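# Shuttle eight loaded pallets from store racks to dispatch bay

## Task

Using the two pallet platforms, carry each of the eight loaded pallets now sitting in store racks (s1-s10) into an empty dispatch-bay rack (b1-b10). Every pallet must lie entirely beyond the door (map x > +1.954 m) before the door's scheduled closing time (keeping the door raised earns no extra time) and must remain there; finishing early is fine. A pallet counts as placed only when it sits in a rack whose switch flag reads 1, no lifting bars are in contact with it, and its load is still on it within the deck's edges. Leave out the two loaded pallets already in the bay. No pallet or load may touch the floor, since that ends the scene as a failure. The arm has nothing to do, and the result must hold without any robot supporting it.

## Robot and tools

ROBOT. There is a 6-joint arm with a gripper, but this job does not use it. The real work is done by two pallet platforms. platform_1 starts in the aisle of racks_1 (aisle line y = +0.000 m, racks s1-s5 in the store and b1-b5 in the bay). platform_2 starts in the aisle of racks_2 (aisle line y = -2.200 m, racks s6-s10 and b6-b10). Each platform is 1.35 m long and 0.91 m wide and drives on two wheels. It has lifting bars that fit into a pallet's pockets.

MAP FRAME. x runs along the aisles and y points left of +x. Rack middles for racks_1 are at y = +1.750; for racks_2 they are at y = -3.950. Store x values are s1/s6 -5.500, s2/s7 -7.200, s3/s8 -8.900, s4/s9 -10.600, s5/s10 -12.300. Bay x values are b1/b6 +7.150, b2/b7 +8.850, b3/b8 +10.550, b4/b9 +12.250, b5/b10 +13.950. Racks branch off the aisle sideways, so a platform has to turn to face a rack before driving in. At the rack's middle, the platform's nose is 0.145 m short of the guard posts. The door lies across the aisles; its bay-side face is at x = +1.954. The opening is 4.2 m wide, centred on y = -1.100. The door starts down at closes_at_s on the scene clock and is shut about 10 s later. A light curtain keeps it up while something is in the doorway, but once shut it never reopens.

TYPICAL CYCLE. Bars down, drive to the rack's x in the aisle and turn to face it. Set speed_m_s to 0.3 or less and drive in under the pallet. Raise the bars (lift_m 0.06, which takes 4 s) and back out slowly. Lower the bars to travel, with the pallet riding on the cover. Speed up, cross the door, then at a free bay rack turn, raise the bars, creep in to the middle, lower the bars and back out. Confirm the rack flag reads 1.

TOOL execute_actions. The argument is {"actions": [one action]}; an empty list only returns the current state and images. An action may contain:
- "platform_1" / "platform_2": one command object, or a list of up to 14 run in sequence. Keys: "base" with exactly one of "translate_m" (-26.5 to 26.5 m, a relative drive along the current heading, negative means reverse) or "rotate_rad" (-6.5 to 6.5 rad, a relative turn on the spot, positive means left). "joints": {"lift_m": 0 to 0.06}, an absolute bar height above its lowest point. "speed_m_s": 0.2 to 2, the top travel speed (it starts at 2). {"stop": true} alone halts the device. Drives and turns are offsets counted from a planned pose, and they quietly correct for earlier error. In a list, a contact_stop, time_out, missed result or a refusal drops the remaining entries.
- "rows" (up to 15 rows of 9 numbers in [-1, 1]: six arm joint offsets from the angles at the action's start, scaled, then gripper position, force_limit, speed). These are not needed here.
- "steps": 1 to 450 control steps at 1/30 s each, default 15.
- "until": stop conditions, e.g. {"platform_1": {"base_status": "done"}}, {"platform_2": {"map_x": [">", 3.0]}}, {"racks_2": {"b7": 1}}, {"door": {"state": "open"}}, {"all": {"status": "ended"}} or {"any": {"status": "ended"}}. Numbers need a comparison operator. until does not stop the devices themselves. Platforms carry on through later calls and during your thinking time.
An out-of-range value or an unknown name causes the whole call to be refused.

RESULT LINES per platform: translate_m/rotate_rad odometers; base_odometry x, y, heading (drifts); map_pose map_x, map_y, map_heading (accurate, mm-level near racks); planned_pose plan_ahead, plan_left, plan_turn (what is still owed); base_status (moving, done, contact_stop, time_out, missed, stopped, protective_stop); base_answer/lift_answer (taken, not_taken, refused_too_fast); lift_m, lift_status, lift (down/up/between); safety (braking/ok); load_kg (valid only right after a raise). Rack flags s*/b* are 1 when a pallet presses the switch. Door lines give state (open/shut/between) and closes_at_s.

SPEED AND SAFETY RULES.
- Whenever the bars are not fully down, keep speed at 0.3 m/s or below. Otherwise the wheels are braked and the move ends in a contact_stop. lift commands are refused if a wheel rim exceeds 0.36 m/s.
- At speeds above 0.3 the scanners watch ahead. Posts, walls, the other platform or a lowering door leaf cause a protective_stop. Enter and leave racks at 0.3 or less so that the rack legs don't trigger this. Scanners do not see pallets, loads or arms, and they do not guard turns on the spot.
- After a protective_stop, send a new drive away from the obstacle or at 0.3 or less. After not_taken, resend once braking has finished.
- Keep the two platforms clear of each other; they can collide.
- Accelerate and brake gently, and don't turn hard with a load, or a load could slide or fall. Anything reaching the floor ends the scene.

OTHER TOOLS. zoom_image {camera, region [x0,y0,x1,y1]} (max 504x504 px) enlarges part of cam_door, cam_high, cam_low, cam_shipping, cam_store or cam_wrist. finished_scene {scene} ends the scene for good; call it only after every pallet is set down in a bay rack with the bars lowered and clear.

Each tool is called after "Emit:" as name(argument=value, ...), one argument or row to a line, values as JSON.

## Session

Emit:
execute_actions(
  actions=[],
)

Scene clock: 0.00 s.
end_effector_position=(+0.6750, -0.0079, +0.2583) position_measured=3 object_status=3 end_effector_quat_wxyz=(-0.061, +0.834, +0.391, +0.384) end_effector_velocity=(-0.000, +0.000, -0.001) end_effector_angular_velocity=(+0.001, +0.001, +0.001)
Joint positions: [-0.312  0.118  2.15   1.132  0.709 -0.506]
Joint velocities: [ 0.     0.001 -0.    -0.     0.001  0.001]
platform_1.base_odometry: x=+0.000 y=+0.000 heading=+0.000 (m, m, rad; from the platform's pose at the start)
platform_1.map_pose: map_x=-2.73 map_y=+0.01 map_heading=+0.0000 (m, m, rad; on the building's map)
platform_1.planned_pose: plan_ahead=+0.00 plan_left=+0.00 plan_turn=+0.0000 (m ahead, m left, rad left of the pose on the map)
platform_1.base_status: done
platform_1.joint_positions: lift_m=+0.000
platform_1.joint_status: done
platform_1: translate_m=0.000 translate_m_goal=0.000 rotate_rad=0.000 rotate_rad_goal=0.000 base_answer=taken lift_m_goal=0.000 lift_answer=taken lift=down safety=ok load_kg=-51 refusals=0 queue=idle queue_left=0
platform_2.base_odometry: x=+0.000 y=+0.000 heading=+0.000 (m, m, rad; from the platform's pose at the start)
platform_2.map_pose: map_x=-2.81 map_y=-2.25 map_heading=+0.0305 (m, m, rad; on the building's map)
platform_2.planned_pose: plan_ahead=+0.00 plan_left=+0.00 plan_turn=+0.0000 (m ahead, m left, rad left of the pose on the map)
platform_2.base_status: done
platform_2.joint_positions: lift_m=+0.000
platform_2.joint_status: done
platform_2: translate_m=0.000 translate_m_goal=0.000 rotate_rad=0.000 rotate_rad_goal=0.000 base_answer=taken lift_m_goal=0.000 lift_answer=taken lift=down safety=ok load_kg=-51 refusals=0 queue=idle queue_left=0
racks_1: s1=0 s2=1 s3=1 s4=1 s5=1 b1=0 b2=0 b3=0 b4=1 b5=0
racks_2: s6=1 s7=1 s8=1 s9=0 s10=1 b6=0 b7=1 b8=0 b9=0 b10=0
door: state=open closes_at_s=510

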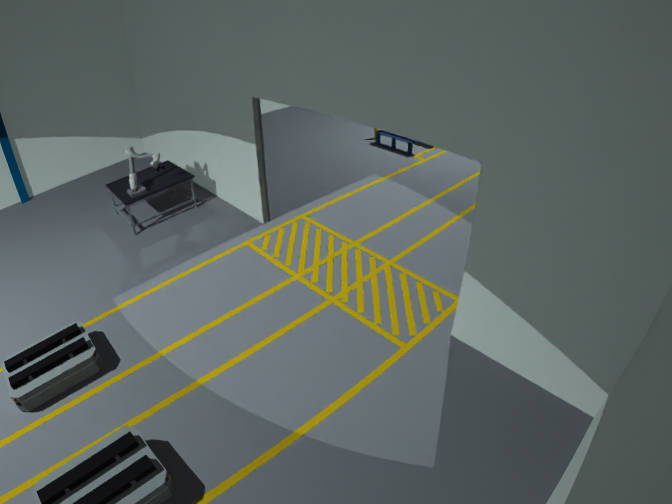

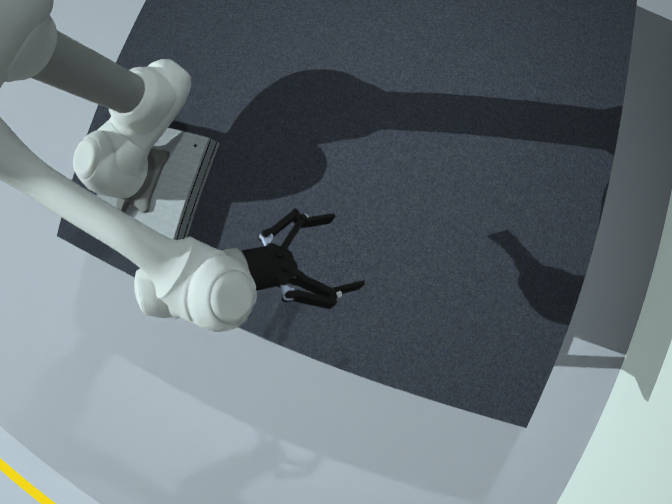

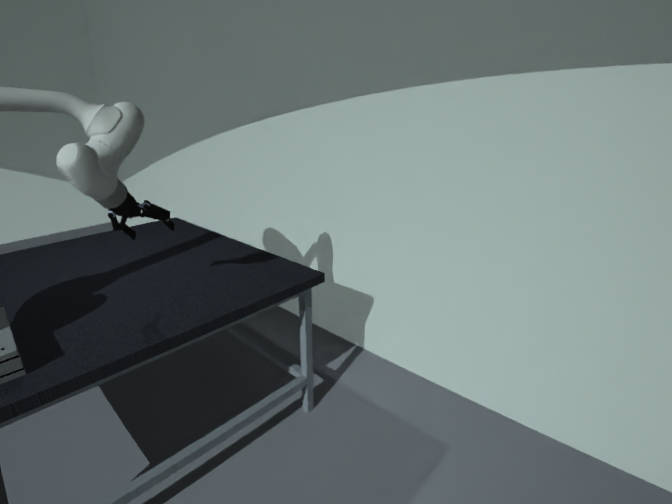

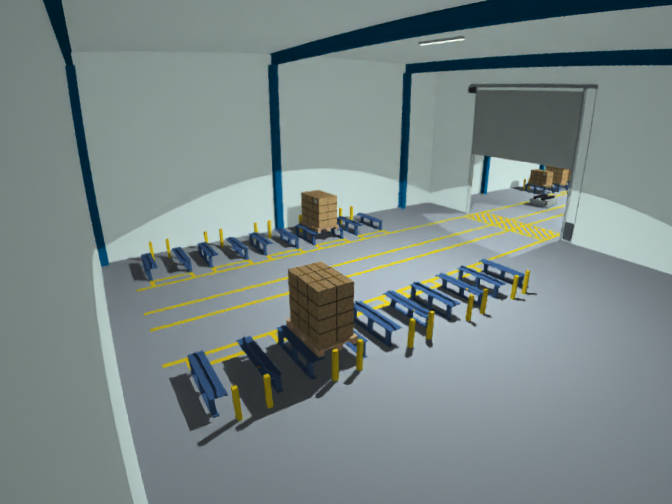

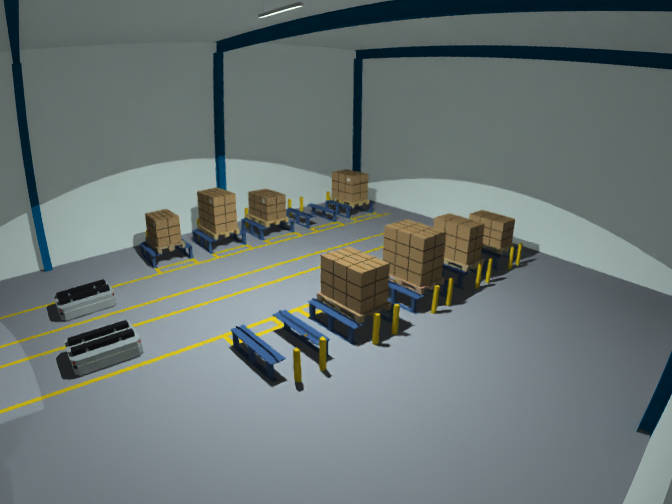

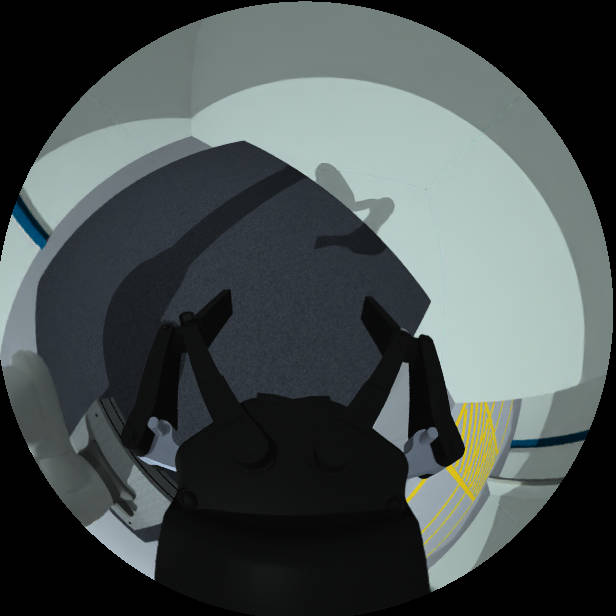

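Emit:
execute_actions(
  actions=[
    {"platform_1":[{"base":{"translate_m":-4.47},"speed_m_s":2},{"base":{"rotate_rad":1.5708}}],"platform_2":[{"base":{"rotate_rad":-0.0305},"speed_m_s":2},{"base":{"translate_m":-2.69}},{"base":{"rotate_rad":-1.5708}}],"steps":450,"until":{"platform_2":{"queue":["!=","running"],"base_status":["!=","moving"]}}},
  ],
)

Emit:
zoom_image(
  camera="cam_store",
  region=[120, 150, 560, 400],
)

Scene clock: 14.53 s.
end_effector_position=(+0.6750, -0.0079, +0.2583) position_measured=3 object_status=3 end_effector_quat_wxyz=(-0.061, +0.834, +0.391, +0.384) end_effector_velocity=(+0.000, -0.000, -0.000) end_effector_angular_velocity=(+0.000, +0.001, -0.001)
Joint positions: [-0.312  0.118  2.15   1.132  0.709 -0.506]
Joint velocities: [ 0.     0.001  0.     0.    -0.001  0.001]
platform_1.base_odometry: x=-4.439 y=+0.078 heading=+0.933 (m, m, rad; from the platform's pose at the start)
platform_1.map_pose: map_x=-7.20 map_y=+0.02 map_heading=+0.9643 (m, m, rad; on the building's map)
platform_1.planned_pose: plan_ahead=-0.01 plan_left=-0.01 plan_turn=+0.6065 (m ahead, m left, rad left of the pose on the map)
platform_1.base_status: moving
platform_1.joint_positions: lift_m=+0.000
platform_1.joint_status: done
platform_1: translate_m=-4.440 translate_m_goal=-4.440 rotate_rad=0.950 rotate_rad_goal=1.553 base_answer=taken lift_m_goal=0.000 lift_answer=taken lift=down safety=ok load_kg=-44 refusals=0 queue=running queue_left=0
platform_2.base_odometry: x=-2.688 y=+0.100 heading=-1.614 (m, m, rad; from the platform's pose at the start)
platform_2.map_pose: map_x=-5.50 map_y=-2.25 map_heading=-1.5708 (m, m, rad; on the building's map)
platform_2.planned_pose: plan_ahead=+0.00 plan_left=+0.00 plan_turn=+0.0000 (m ahead, m left, rad left of the pose on the map)
platform_2.base_status: done
platform_2.joint_positions: lift_m=+0.000
platform_2.joint_status: done
platform_2: translate_m=-2.690 translate_m_goal=-2.690 rotate_rad=-1.614 rotate_rad_goal=-1.614 base_answer=taken lift_m_goal=0.000 lift_answer=taken lift=down safety=ok load_kg=-45 refusals=0 queue=done queue_left=0
racks_1: s1=0 s2=1 s3=1 s4=1 s5=1 b1=0 b2=0 b3=0 b4=1 b5=0
racks_2: s6=1 s7=1 s8=1 s9=0 s10=1 b6=0 b7=1 b8=0 b9=0 b10=0
door: state=open closes_at_s=510
camera_calibration (this result's frames):
cam_wrist: T_world_to_cam=[[0.695037, -0.678241, 0.238562, -0.541479], [-0.596722, -0.729264, -0.334808, 0.484245], [0.401056, 0.0903491, -0.911587, 0.136983], [0, 0, 0, 1]] pos_world=[0.61037, -0.0264872, 0.416178]

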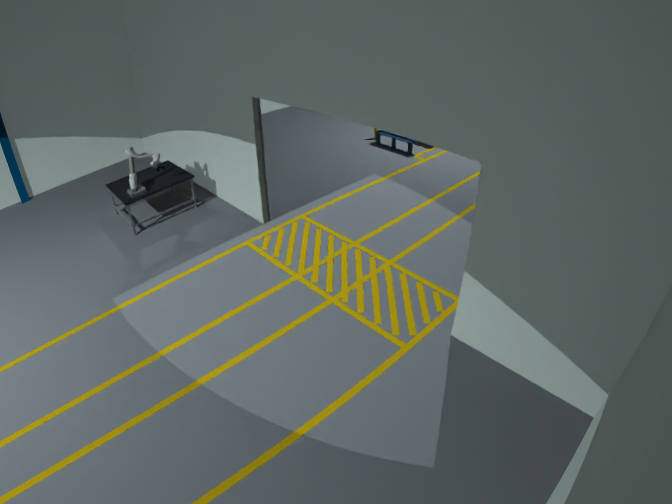

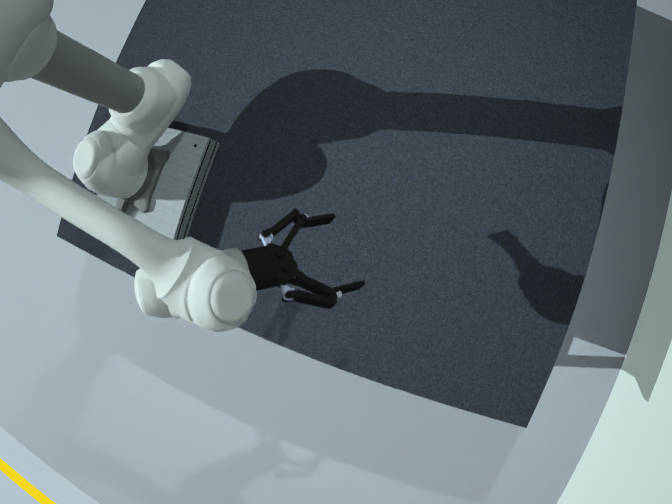

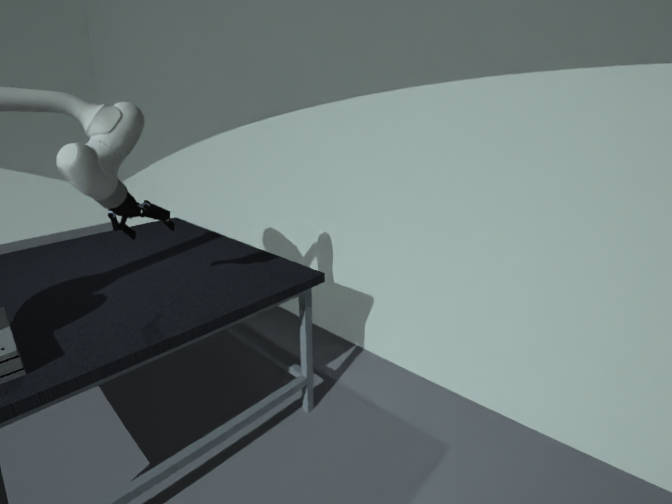

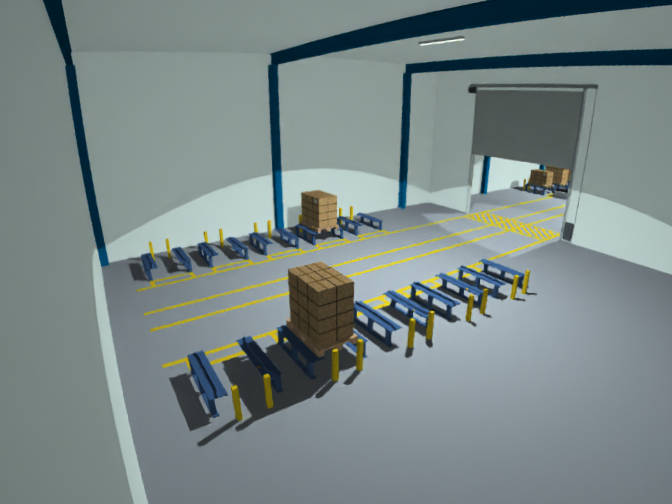

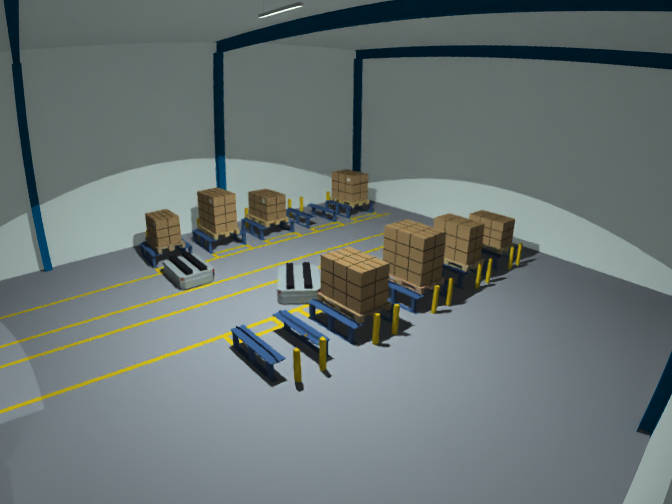

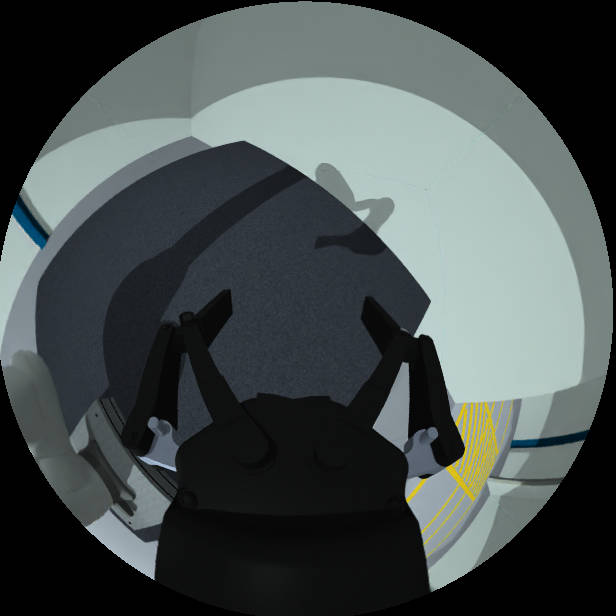

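Region (120, 150, 560, 400) of cam_store's 672x504 image, scaled by 1.145, with more detail than that image has; it fills the top 286 rows of this view, and the rest is white.

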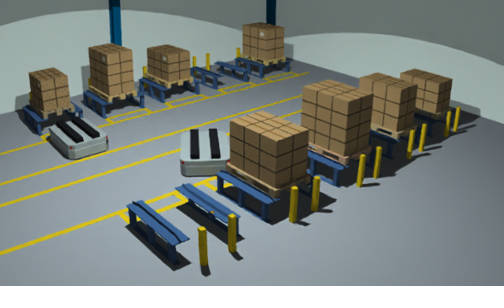

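Emit:
execute_actions(
  actions=[
    {"platform_2":[{"base":{"translate_m":1.70},"speed_m_s":0.3},{"joints":{"lift_m":0.06}},{"base":{"translate_m":-1.75}},{"base":{"rotate_rad":1.5708},"joints":{"lift_m":0},"speed_m_s":2},{"base":{"translate_m":12.65}},{"base":{"rotate_rad":-1.5708},"joints":{"lift_m":0.06}},{"base":{"translate_m":1.75},"speed_m_s":0.3},{"joints":{"lift_m":0}},{"base":{"translate_m":-1.75}},{"base":{"rotate_rad":1.5708},"speed_m_s":2},{"base":{"translate_m":-14.35}},{"base":{"rotate_rad":-1.5708}},{"base":{"translate_m":1.75},"speed_m_s":0.3},{"joints":{"lift_m":0.06}}],"steps":150,"until":{"platform_1":{"queue":["!=","running"],"base_status":["!=","moving"]}}},
  ],
)

Emit:
execute_actions(
  actions=[
    {"platform_1":[{"base":{"translate_m":1.74},"speed_m_s":0.3},{"joints":{"lift_m":0.06}},{"base":{"translate_m":-1.75}},{"base":{"rotate_rad":-1.5708},"joints":{"lift_m":0},"speed_m_s":2},{"base":{"translate_m":14.35}},{"base":{"rotate_rad":1.5708},"joints":{"lift_m":0.06}},{"base":{"translate_m":1.75},"speed_m_s":0.3},{"joints":{"lift_m":0}},{"base":{"translate_m":-1.75}},{"base":{"rotate_rad":-1.5708},"speed_m_s":2},{"base":{"translate_m":-16.05}},{"base":{"rotate_rad":1.5708}},{"base":{"translate_m":1.75},"speed_m_s":0.3},{"joints":{"lift_m":0.06}}],"steps":330,"until":{"platform_2":{"lift":"up"}}},
  ],
)

Scene clock: 16.13 s.
end_effector_position=(+0.6750, -0.0079, +0.2583) position_measured=3 object_status=3 end_effector_quat_wxyz=(-0.061, +0.834, +0.391, +0.384) end_effector_velocity=(-0.000, +0.000, -0.001) end_effector_angular_velocity=(+0.001, +0.001, +0.002)
Joint positions: [-0.312  0.118  2.15   1.132  0.709 -0.506]
Joint velocities: [ 0.     0.001  0.    -0.001  0.001 -0.   ]
platform_1.base_odometry: x=-4.439 y=+0.078 heading=+1.553 (m, m, rad; from the platform's pose at the start)
platform_1.map_pose: map_x=-7.20 map_y=+0.02 map_heading=+1.5708 (m, m, rad; on the building's map)
platform_1.planned_pose: plan_ahead=-0.01 plan_left=+0.00 plan_turn=+0.0000 (m ahead, m left, rad left of the pose on the map)
platform_1.base_status: done
platform_1.joint_positions: lift_m=+0.000
platform_1.joint_status: done
platform_1: translate_m=-4.440 translate_m_goal=-4.440 rotate_rad=1.553 rotate_rad_goal=1.553 base_answer=taken lift_m_goal=0.000 lift_answer=taken lift=down safety=ok load_kg=-44 refusals=0 queue=done queue_left=0
platform_2.base_odometry: x=-2.690 y=+0.063 heading=-1.613 (m, m, rad; from the platform's pose at the start)
platform_2.map_pose: map_x=-5.50 map_y=-2.29 map_heading=-1.5708 (m, m, rad; on the building's map)
platform_2.planned_pose: plan_ahead=+1.66 plan_left=+0.00 plan_turn=+0.0000 (m ahead, m left, rad left of the pose on the map)
platform_2.base_status: moving
platform_2.joint_positions: lift_m=+0.000
platform_2.joint_status: done
platform_2: translate_m=-2.647 translate_m_goal=-0.990 rotate_rad=-1.613 rotate_rad_goal=-1.613 base_answer=taken lift_m_goal=0.000 lift_answer=taken lift=down safety=ok load_kg=-45 refusals=0 queue=running queue_left=13
racks_1: s1=0 s2=1 s3=1 s4=1 s5=1 b1=0 b2=0 b3=0 b4=1 b5=0
racks_2: s6=1 s7=1 s8=1 s9=0 s10=1 b6=0 b7=1 b8=0 b9=0 b10=0
door: state=open closes_at_s=510
camera_calibration (this result's frames):
cam_wrist: T_world_to_cam=[[0.695037, -0.678241, 0.238562, -0.541479], [-0.596722, -0.729264, -0.334809, 0.484245], [0.401056, 0.0903492, -0.911587, 0.136983], [0, 0, 0, 1]] pos_world=[0.61037, -0.0264872, 0.416178]

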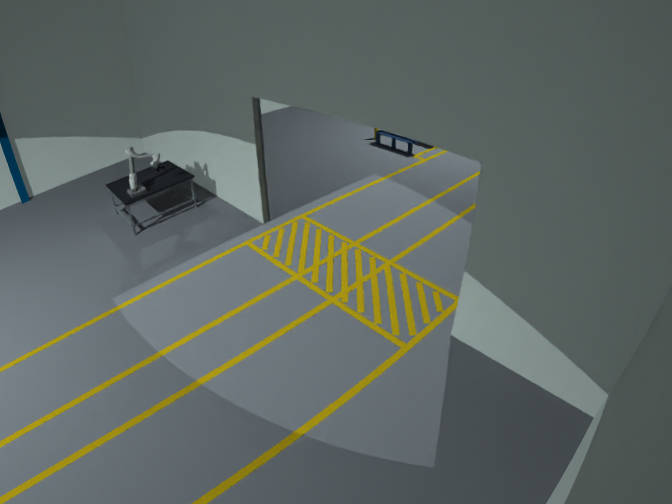

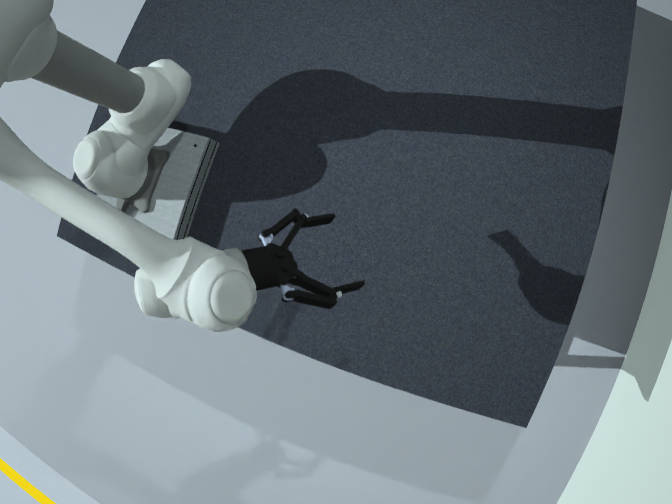

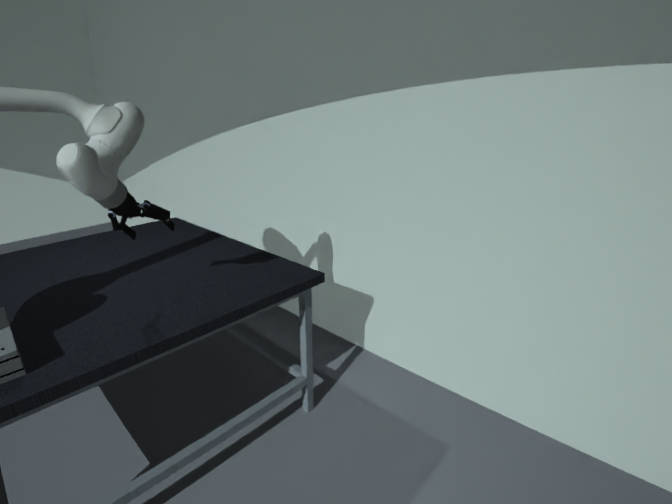

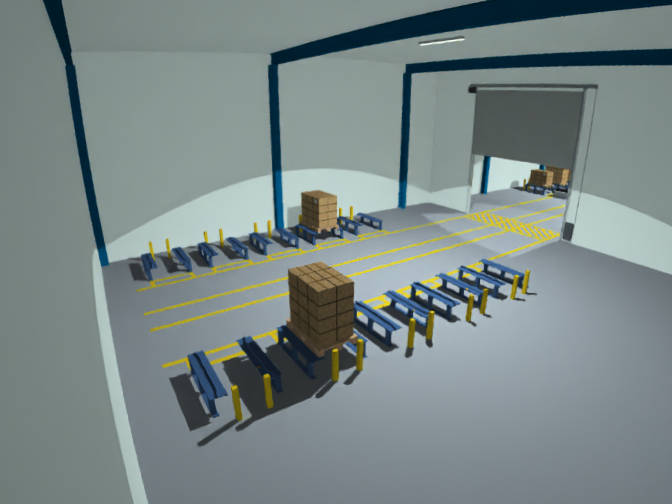

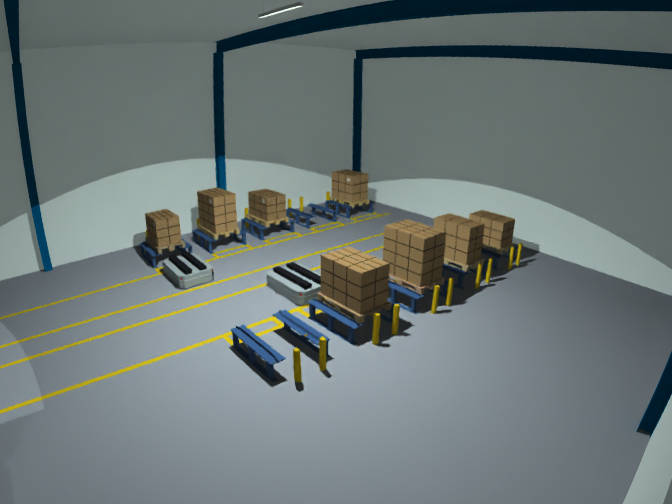

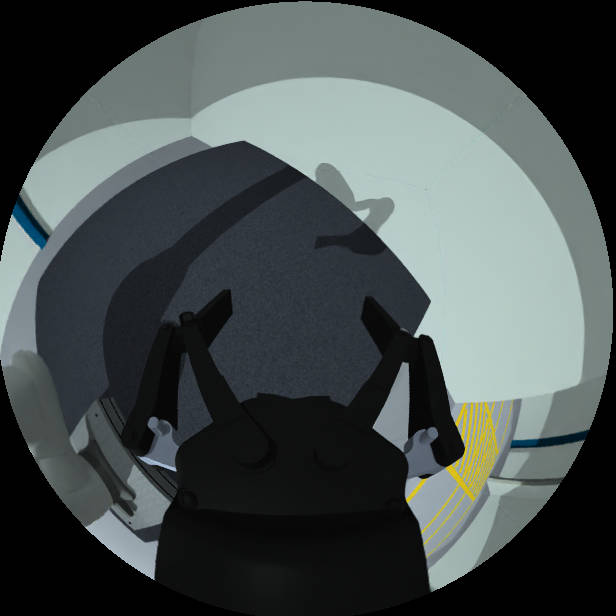

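Scene clock: 26.33 s.
end_effector_position=(+0.6750, -0.0079, +0.2583) position_measured=3 object_status=3 end_effector_quat_wxyz=(-0.061, +0.834, +0.391, +0.384) end_effector_velocity=(-0.001, +0.001, -0.001) end_effector_angular_velocity=(+0.001, +0.001, +0.001)
Joint positions: [-0.312  0.118  2.15   1.132  0.709 -0.506]
Joint velocities: [ 0.     0.001  0.001  0.001  0.001 -0.001]
platform_1.base_odometry: x=-4.411 y=+1.808 heading=+1.555 (m, m, rad; from the platform's pose at the start)
platform_1.map_pose: map_x=-7.20 map_y=+1.75 map_heading=+1.5708 (m, m, rad; on the building's map)
platform_1.planned_pose: plan_ahead=+0.00 plan_left=+0.00 plan_turn=+0.0000 (m ahead, m left, rad left of the pose on the map)
platform_1.base_status: done
platform_1.joint_positions: lift_m=+0.055
platform_1.joint_status: moving
platform_1: translate_m=-2.710 translate_m_goal=-2.710 rotate_rad=1.555 rotate_rad_goal=1.554 base_answer=taken lift_m_goal=0.060 lift_answer=taken lift=between safety=ok load_kg=274 refusals=0 queue=running queue_left=12
platform_2.base_odometry: x=-2.762 y=-1.609 heading=-1.613 (m, m, rad; from the platform's pose at the start)
platform_2.map_pose: map_x=-5.50 map_y=-3.95 map_heading=-1.5708 (m, m, rad; on the building's map)
platform_2.planned_pose: plan_ahead=+0.00 plan_left=+0.00 plan_turn=+0.0000 (m ahead, m left, rad left of the pose on the map)
platform_2.base_status: done
platform_2.joint_positions: lift_m=+0.058
platform_2.joint_status: moving
platform_2: translate_m=-0.980 translate_m_goal=-0.980 rotate_rad=-1.613 rotate_rad_goal=-1.612 base_answer=taken lift_m_goal=0.060 lift_answer=taken lift=up safety=ok load_kg=225 refusals=0 queue=running queue_left=12
racks_1: s1=0 s2=0 s3=1 s4=1 s5=1 b1=0 b2=0 b3=0 b4=1 b5=0
racks_2: s6=0 s7=1 s8=1 s9=0 s10=1 b6=0 b7=1 b8=0 b9=0 b10=0
door: state=open closes_at_s=510
camera_calibration (this result's frames):
cam_wrist: T_world_to_cam=[[0.695037, -0.678241, 0.238563, -0.541479], [-0.596722, -0.729264, -0.334809, 0.484245], [0.401056, 0.0903488, -0.911587, 0.136983], [0, 0, 0, 1]] pos_world=[0.610369, -0.0264871, 0.416178]

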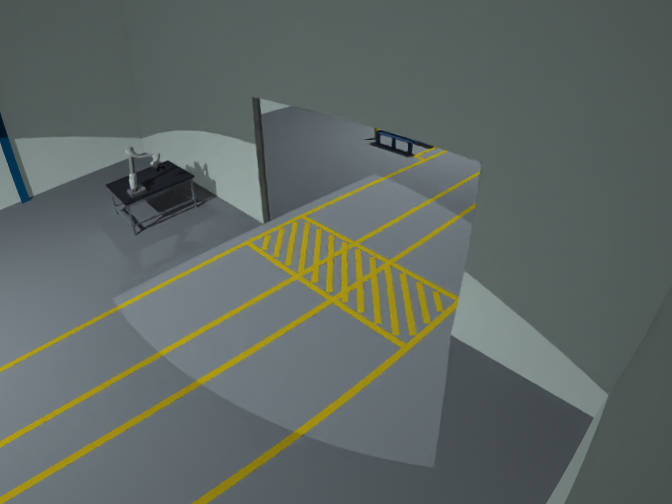

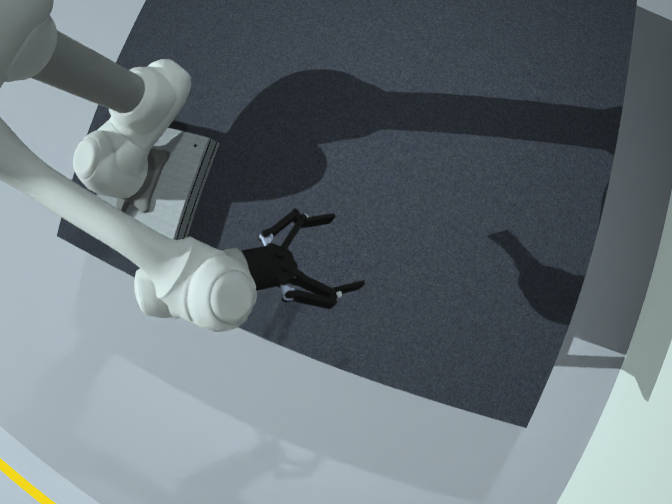

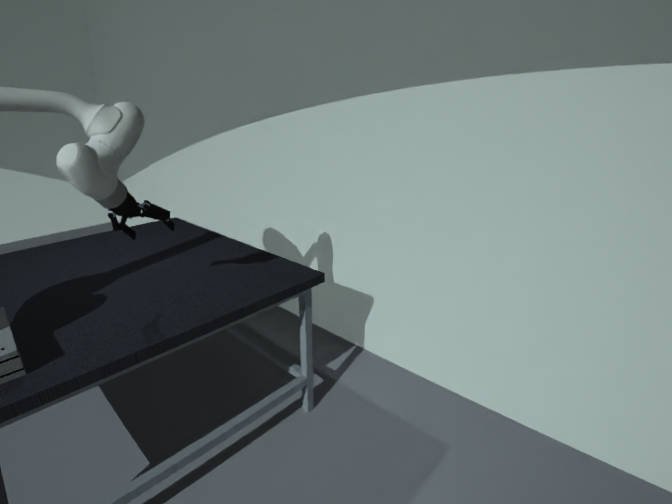

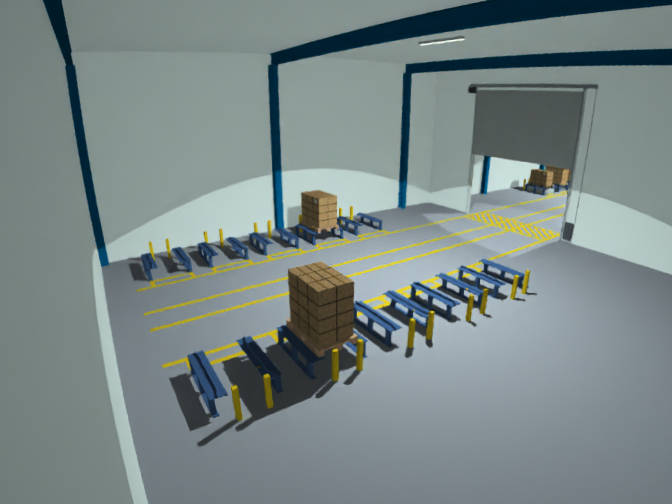

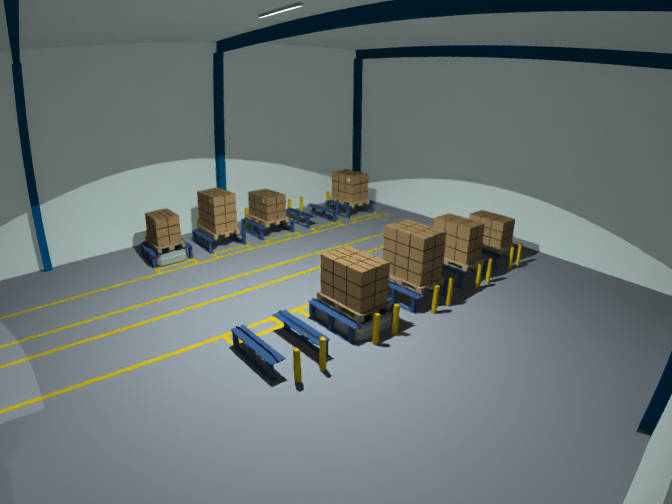

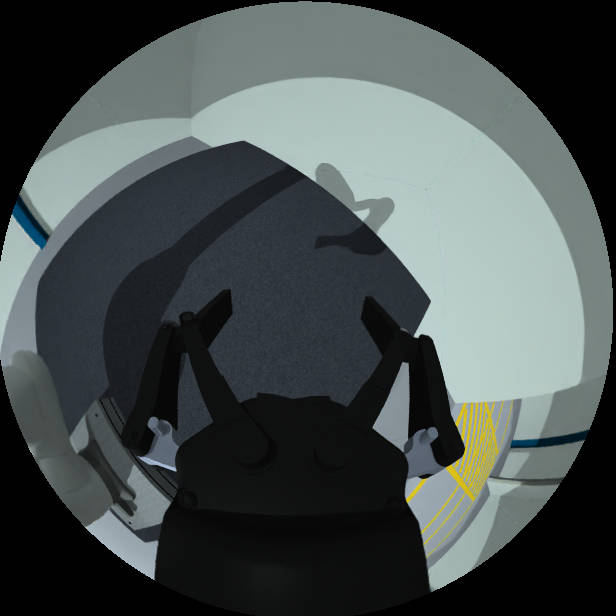

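Emit:
execute_actions(
  actions=[
    {"steps":360,"until":{"platform_1":{"queue_left":["<=",9]}}},
  ],
)

Emit:
zoom_image(
  camera="cam_store",
  region=[100, 170, 400, 330],
)

Scene clock: 37.70 s.
end_effector_position=(+0.6750, -0.0079, +0.2583) position_measured=3 object_status=3 end_effector_quat_wxyz=(-0.061, +0.834, +0.391, +0.384) end_effector_velocity=(+0.001, -0.001, +0.001) end_effector_angular_velocity=(-0.002, -0.002, -0.002)
Joint positions: [-0.312  0.118  2.15   1.132  0.709 -0.506]
Joint velocities: [-0.    -0.001 -0.001  0.    -0.002 -0.   ]
platform_1.base_odometry: x=-4.445 y=+0.058 heading=-0.020 (m, m, rad; from the platform's pose at the start)
platform_1.map_pose: map_x=-7.21 map_y=+0.00 map_heading=+0.0000 (m, m, rad; on the building's map)
platform_1.planned_pose: plan_ahead=+14.36 plan_left=+0.00 plan_turn=+0.0000 (m ahead, m left, rad left of the pose on the map)
platform_1.base_status: moving
platform_1.joint_positions: lift_m=+0.000
platform_1.joint_status: done
platform_1: translate_m=-4.460 translate_m_goal=9.900 rotate_rad=-0.020 rotate_rad_goal=-0.020 base_answer=taken lift_m_goal=0.000 lift_answer=taken lift=down safety=ok load_kg=-47 refusals=0 queue=running queue_left=9
platform_2.base_odometry: x=-2.690 y=+0.149 heading=-0.040 (m, m, rad; from the platform's pose at the start)
platform_2.map_pose: map_x=-5.50 map_y=-2.20 map_heading=+0.0000 (m, m, rad; on the building's map)
platform_2.planned_pose: plan_ahead=+0.00 plan_left=+0.00 plan_turn=+0.0000 (m ahead, m left, rad left of the pose on the map)
platform_2.base_status: done
platform_2.joint_positions: lift_m=+0.000
platform_2.joint_status: moving
platform_2: translate_m=-2.739 translate_m_goal=-2.739 rotate_rad=-0.040 rotate_rad_goal=-0.040 base_answer=taken lift_m_goal=0.000 lift_answer=taken lift=down safety=ok load_kg=-32 refusals=0 queue=running queue_left=10
racks_1: s1=0 s2=0 s3=1 s4=1 s5=1 b1=0 b2=0 b3=0 b4=1 b5=0
racks_2: s6=0 s7=1 s8=1 s9=0 s10=1 b6=0 b7=1 b8=0 b9=0 b10=0
door: state=open closes_at_s=510
camera_calibration (this result's frames):
cam_wrist: T_world_to_cam=[[0.695038, -0.678241, 0.238563, -0.541479], [-0.596721, -0.729264, -0.334809, 0.484245], [0.401056, 0.0903497, -0.911587, 0.136983], [0, 0, 0, 1]] pos_world=[0.610369, -0.026487, 0.416178]

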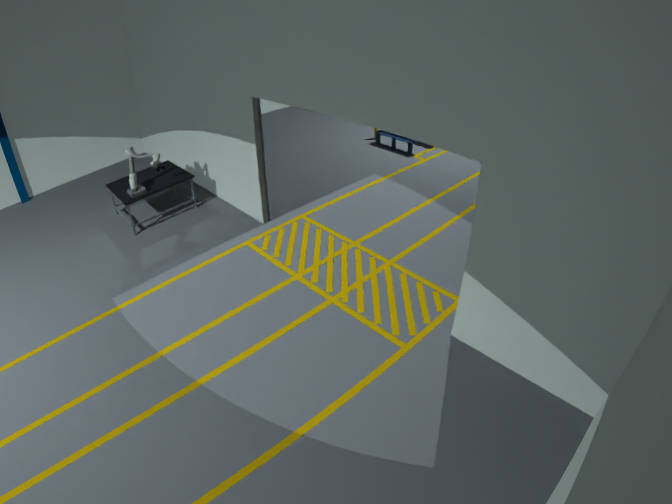

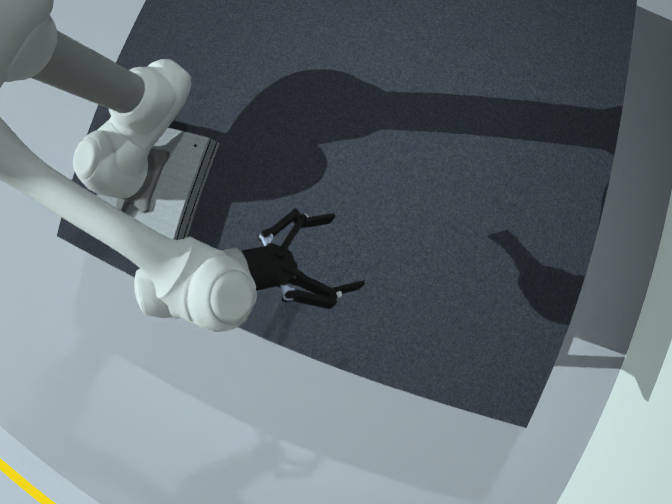

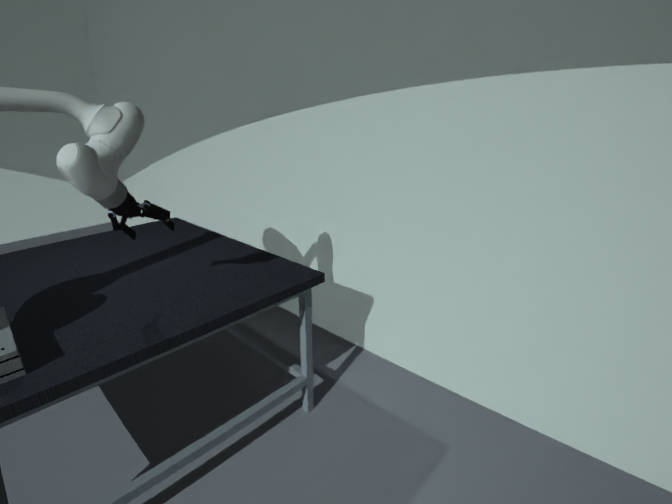

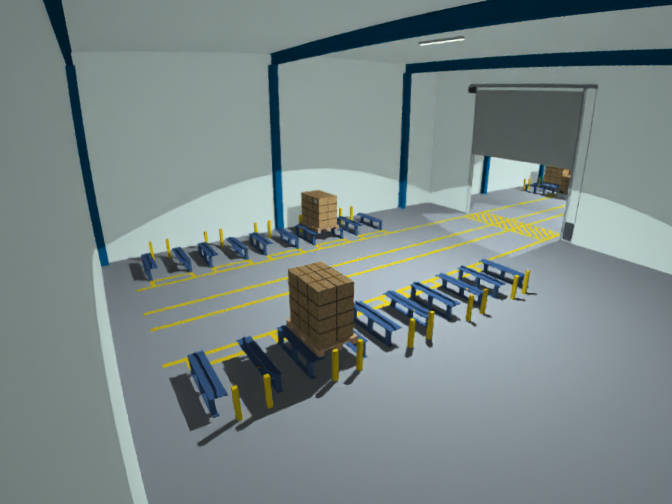

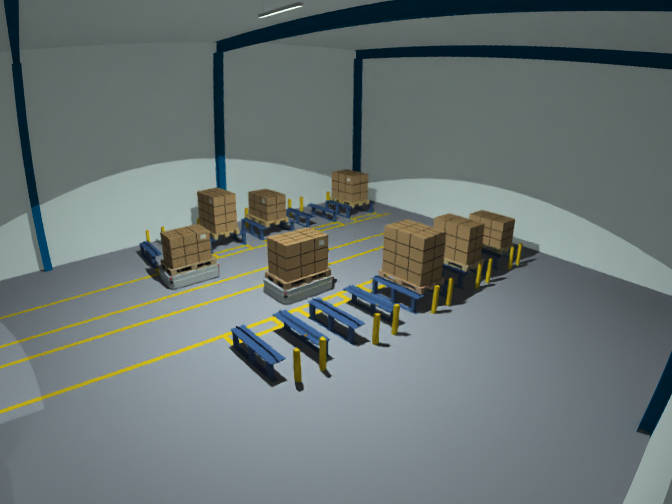

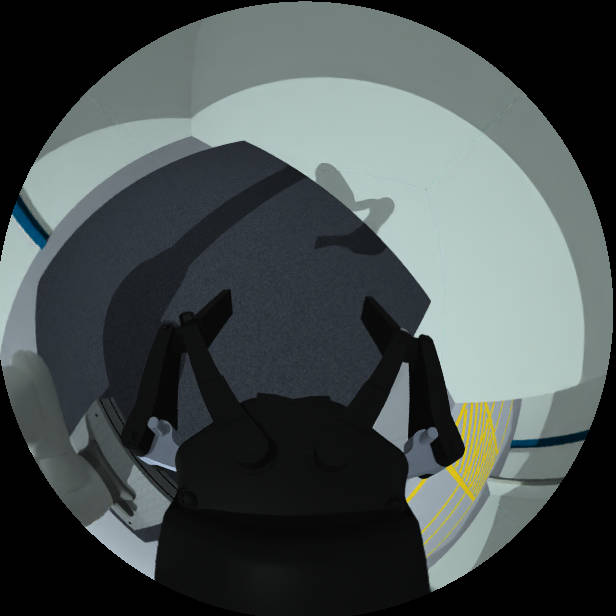

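Region (100, 170, 400, 330) of cam_store's 672x504 image, scaled by 1.680, with more detail than that image has; it fills the top 269 rows of this view, and the rest is white.

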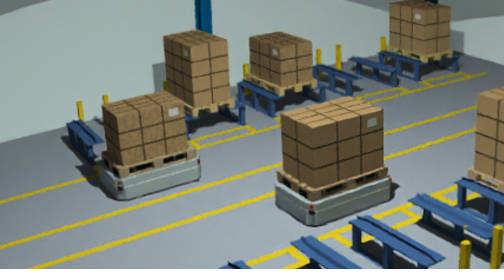

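Works well. Watch the travel through the door.

Emit:
execute_actions(
  actions=[
    {"steps":450,"until":{"platform_1":{"queue_left":["<=",8]}}},
  ],
)

Emit:
zoom_image(
  camera="cam_shipping",
  region=[290, 160, 590, 320],
)

Scene clock: 50.97 s.
end_effector_position=(+0.6750, -0.0079, +0.2583) position_measured=3 object_status=3 end_effector_quat_wxyz=(-0.061, +0.834, +0.391, +0.384) end_effector_velocity=(-0.000, +0.000, -0.000) end_effector_angular_velocity=(-0.000, -0.000, +0.000)
Joint positions: [-0.312  0.118  2.15   1.132  0.709 -0.506]
Joint velocities: [ 0.     0.     0.     0.    -0.    -0.001]
platform_1.base_odometry: x=+9.933 y=-0.206 heading=-0.021 (m, m, rad; from the platform's pose at the start)
platform_1.map_pose: map_x=+7.15 map_y=+0.00 map_heading=+0.0000 (m, m, rad; on the building's map)
platform_1.planned_pose: plan_ahead=+0.00 plan_left=+0.00 plan_turn=+1.5708 (m ahead, m left, rad left of the pose on the map)
platform_1.base_status: moving
platform_1.joint_positions: lift_m=+0.000
platform_1.joint_status: moving
platform_1: translate_m=9.920 translate_m_goal=9.920 rotate_rad=-0.021 rotate_rad_goal=1.550 base_answer=taken lift_m_goal=0.060 lift_answer=taken lift=down safety=ok load_kg=1 refusals=0 queue=running queue_left=8
platform_2.base_odometry: x=+9.969 y=-0.363 heading=-0.308 (m, m, rad; from the platform's pose at the start)
platform_2.map_pose: map_x=+7.16 map_y=-2.18 map_heading=-0.2793 (m, m, rad; on the building's map)
platform_2.planned_pose: plan_ahead=+0.00 plan_left=-0.02 plan_turn=-1.2915 (m ahead, m left, rad left of the pose on the map)
platform_2.base_status: moving
platform_2.joint_positions: lift_m=+0.010
platform_2.joint_status: moving
platform_2: translate_m=9.931 translate_m_goal=9.931 rotate_rad=-0.325 rotate_rad_goal=-1.611 base_answer=taken lift_m_goal=0.060 lift_answer=taken lift=between safety=ok load_kg=4 refusals=0 queue=running queue_left=8
racks_1: s1=0 s2=0 s3=1 s4=1 s5=1 b1=0 b2=0 b3=0 b4=1 b5=0
racks_2: s6=0 s7=1 s8=1 s9=0 s10=1 b6=0 b7=1 b8=0 b9=0 b10=0
door: state=open closes_at_s=510
camera_calibration (this result's frames):
cam_wrist: T_world_to_cam=[[0.695039, -0.67824, 0.238562, -0.541478], [-0.596721, -0.729265, -0.334809, 0.484244], [0.401055, 0.0903501, -0.911587, 0.136983], [0, 0, 0, 1]] pos_world=[0.610369, -0.0264863, 0.416178]

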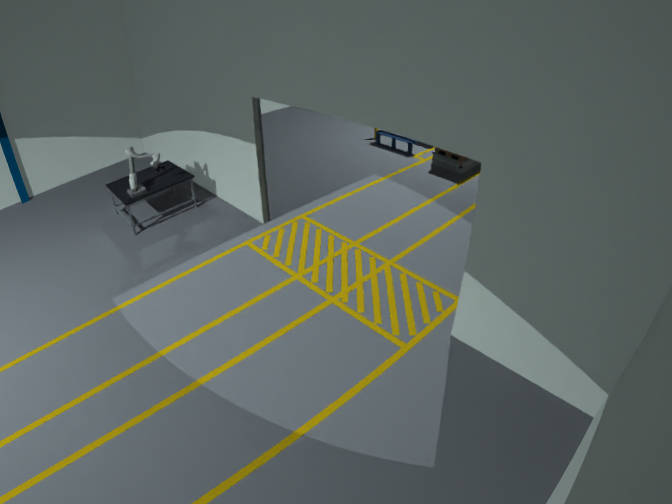

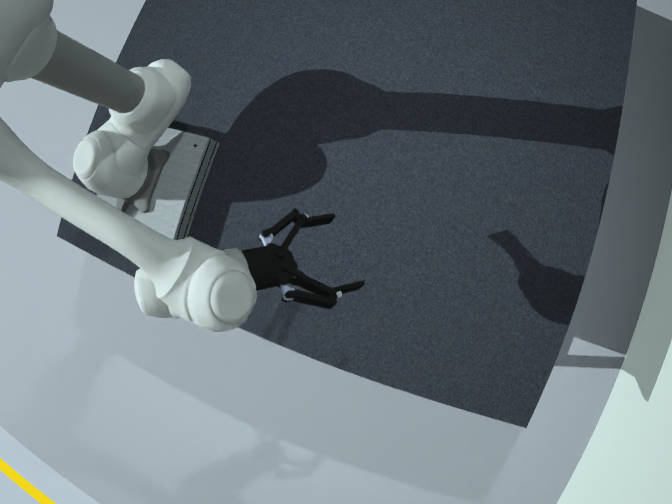

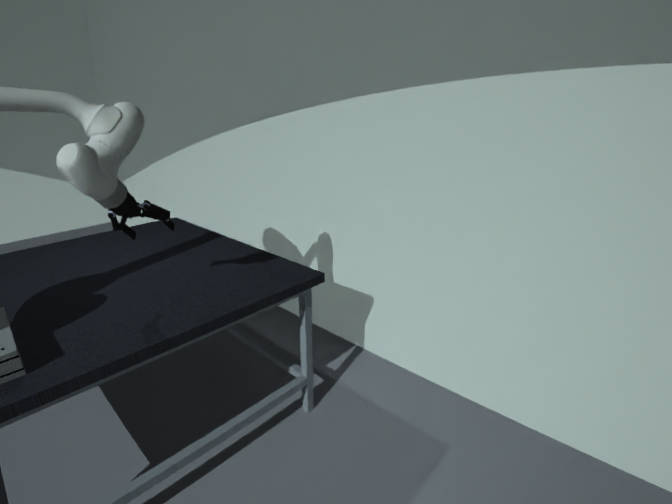

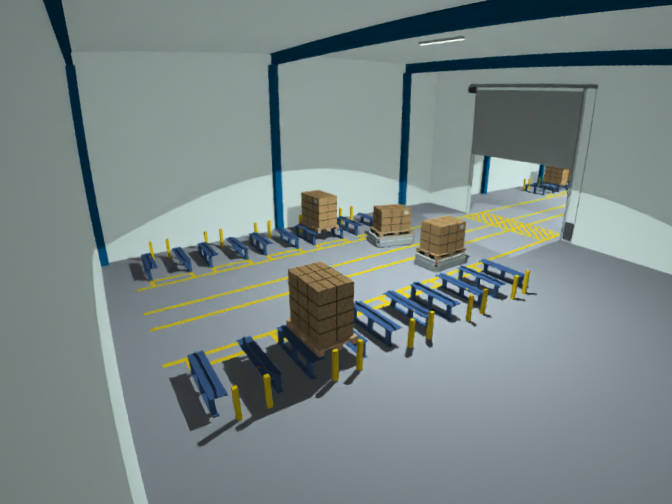

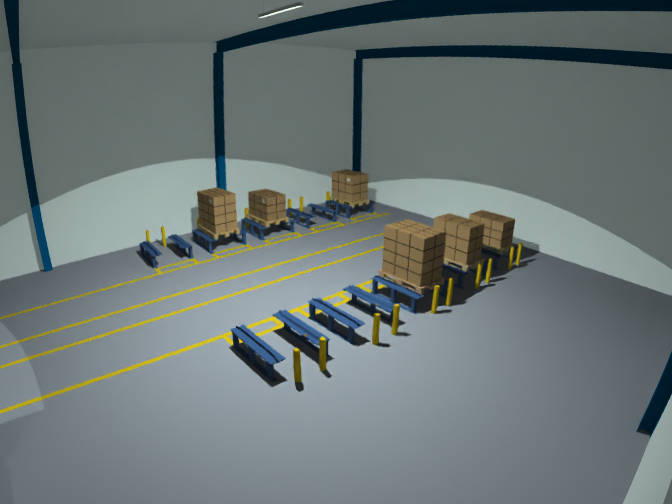

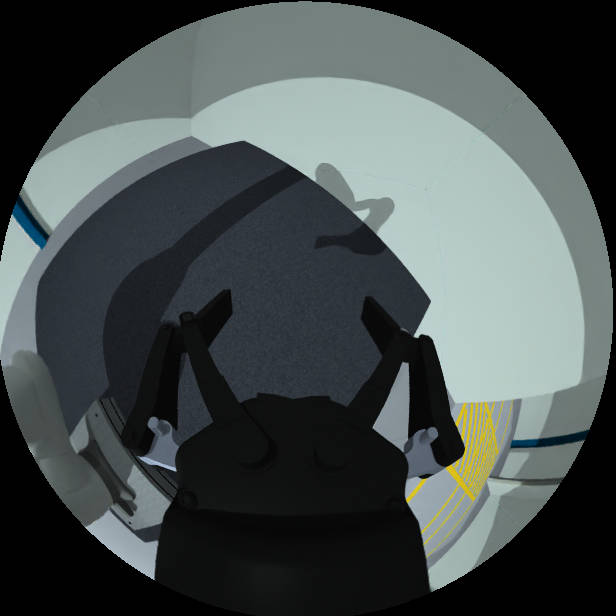

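Region (290, 160, 590, 320) of cam_shipping's 672x504 image, scaled by 1.680, with more detail than that image has; it fills the top 269 rows of this view, and the rest is white.

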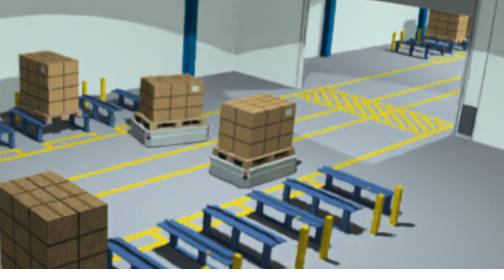

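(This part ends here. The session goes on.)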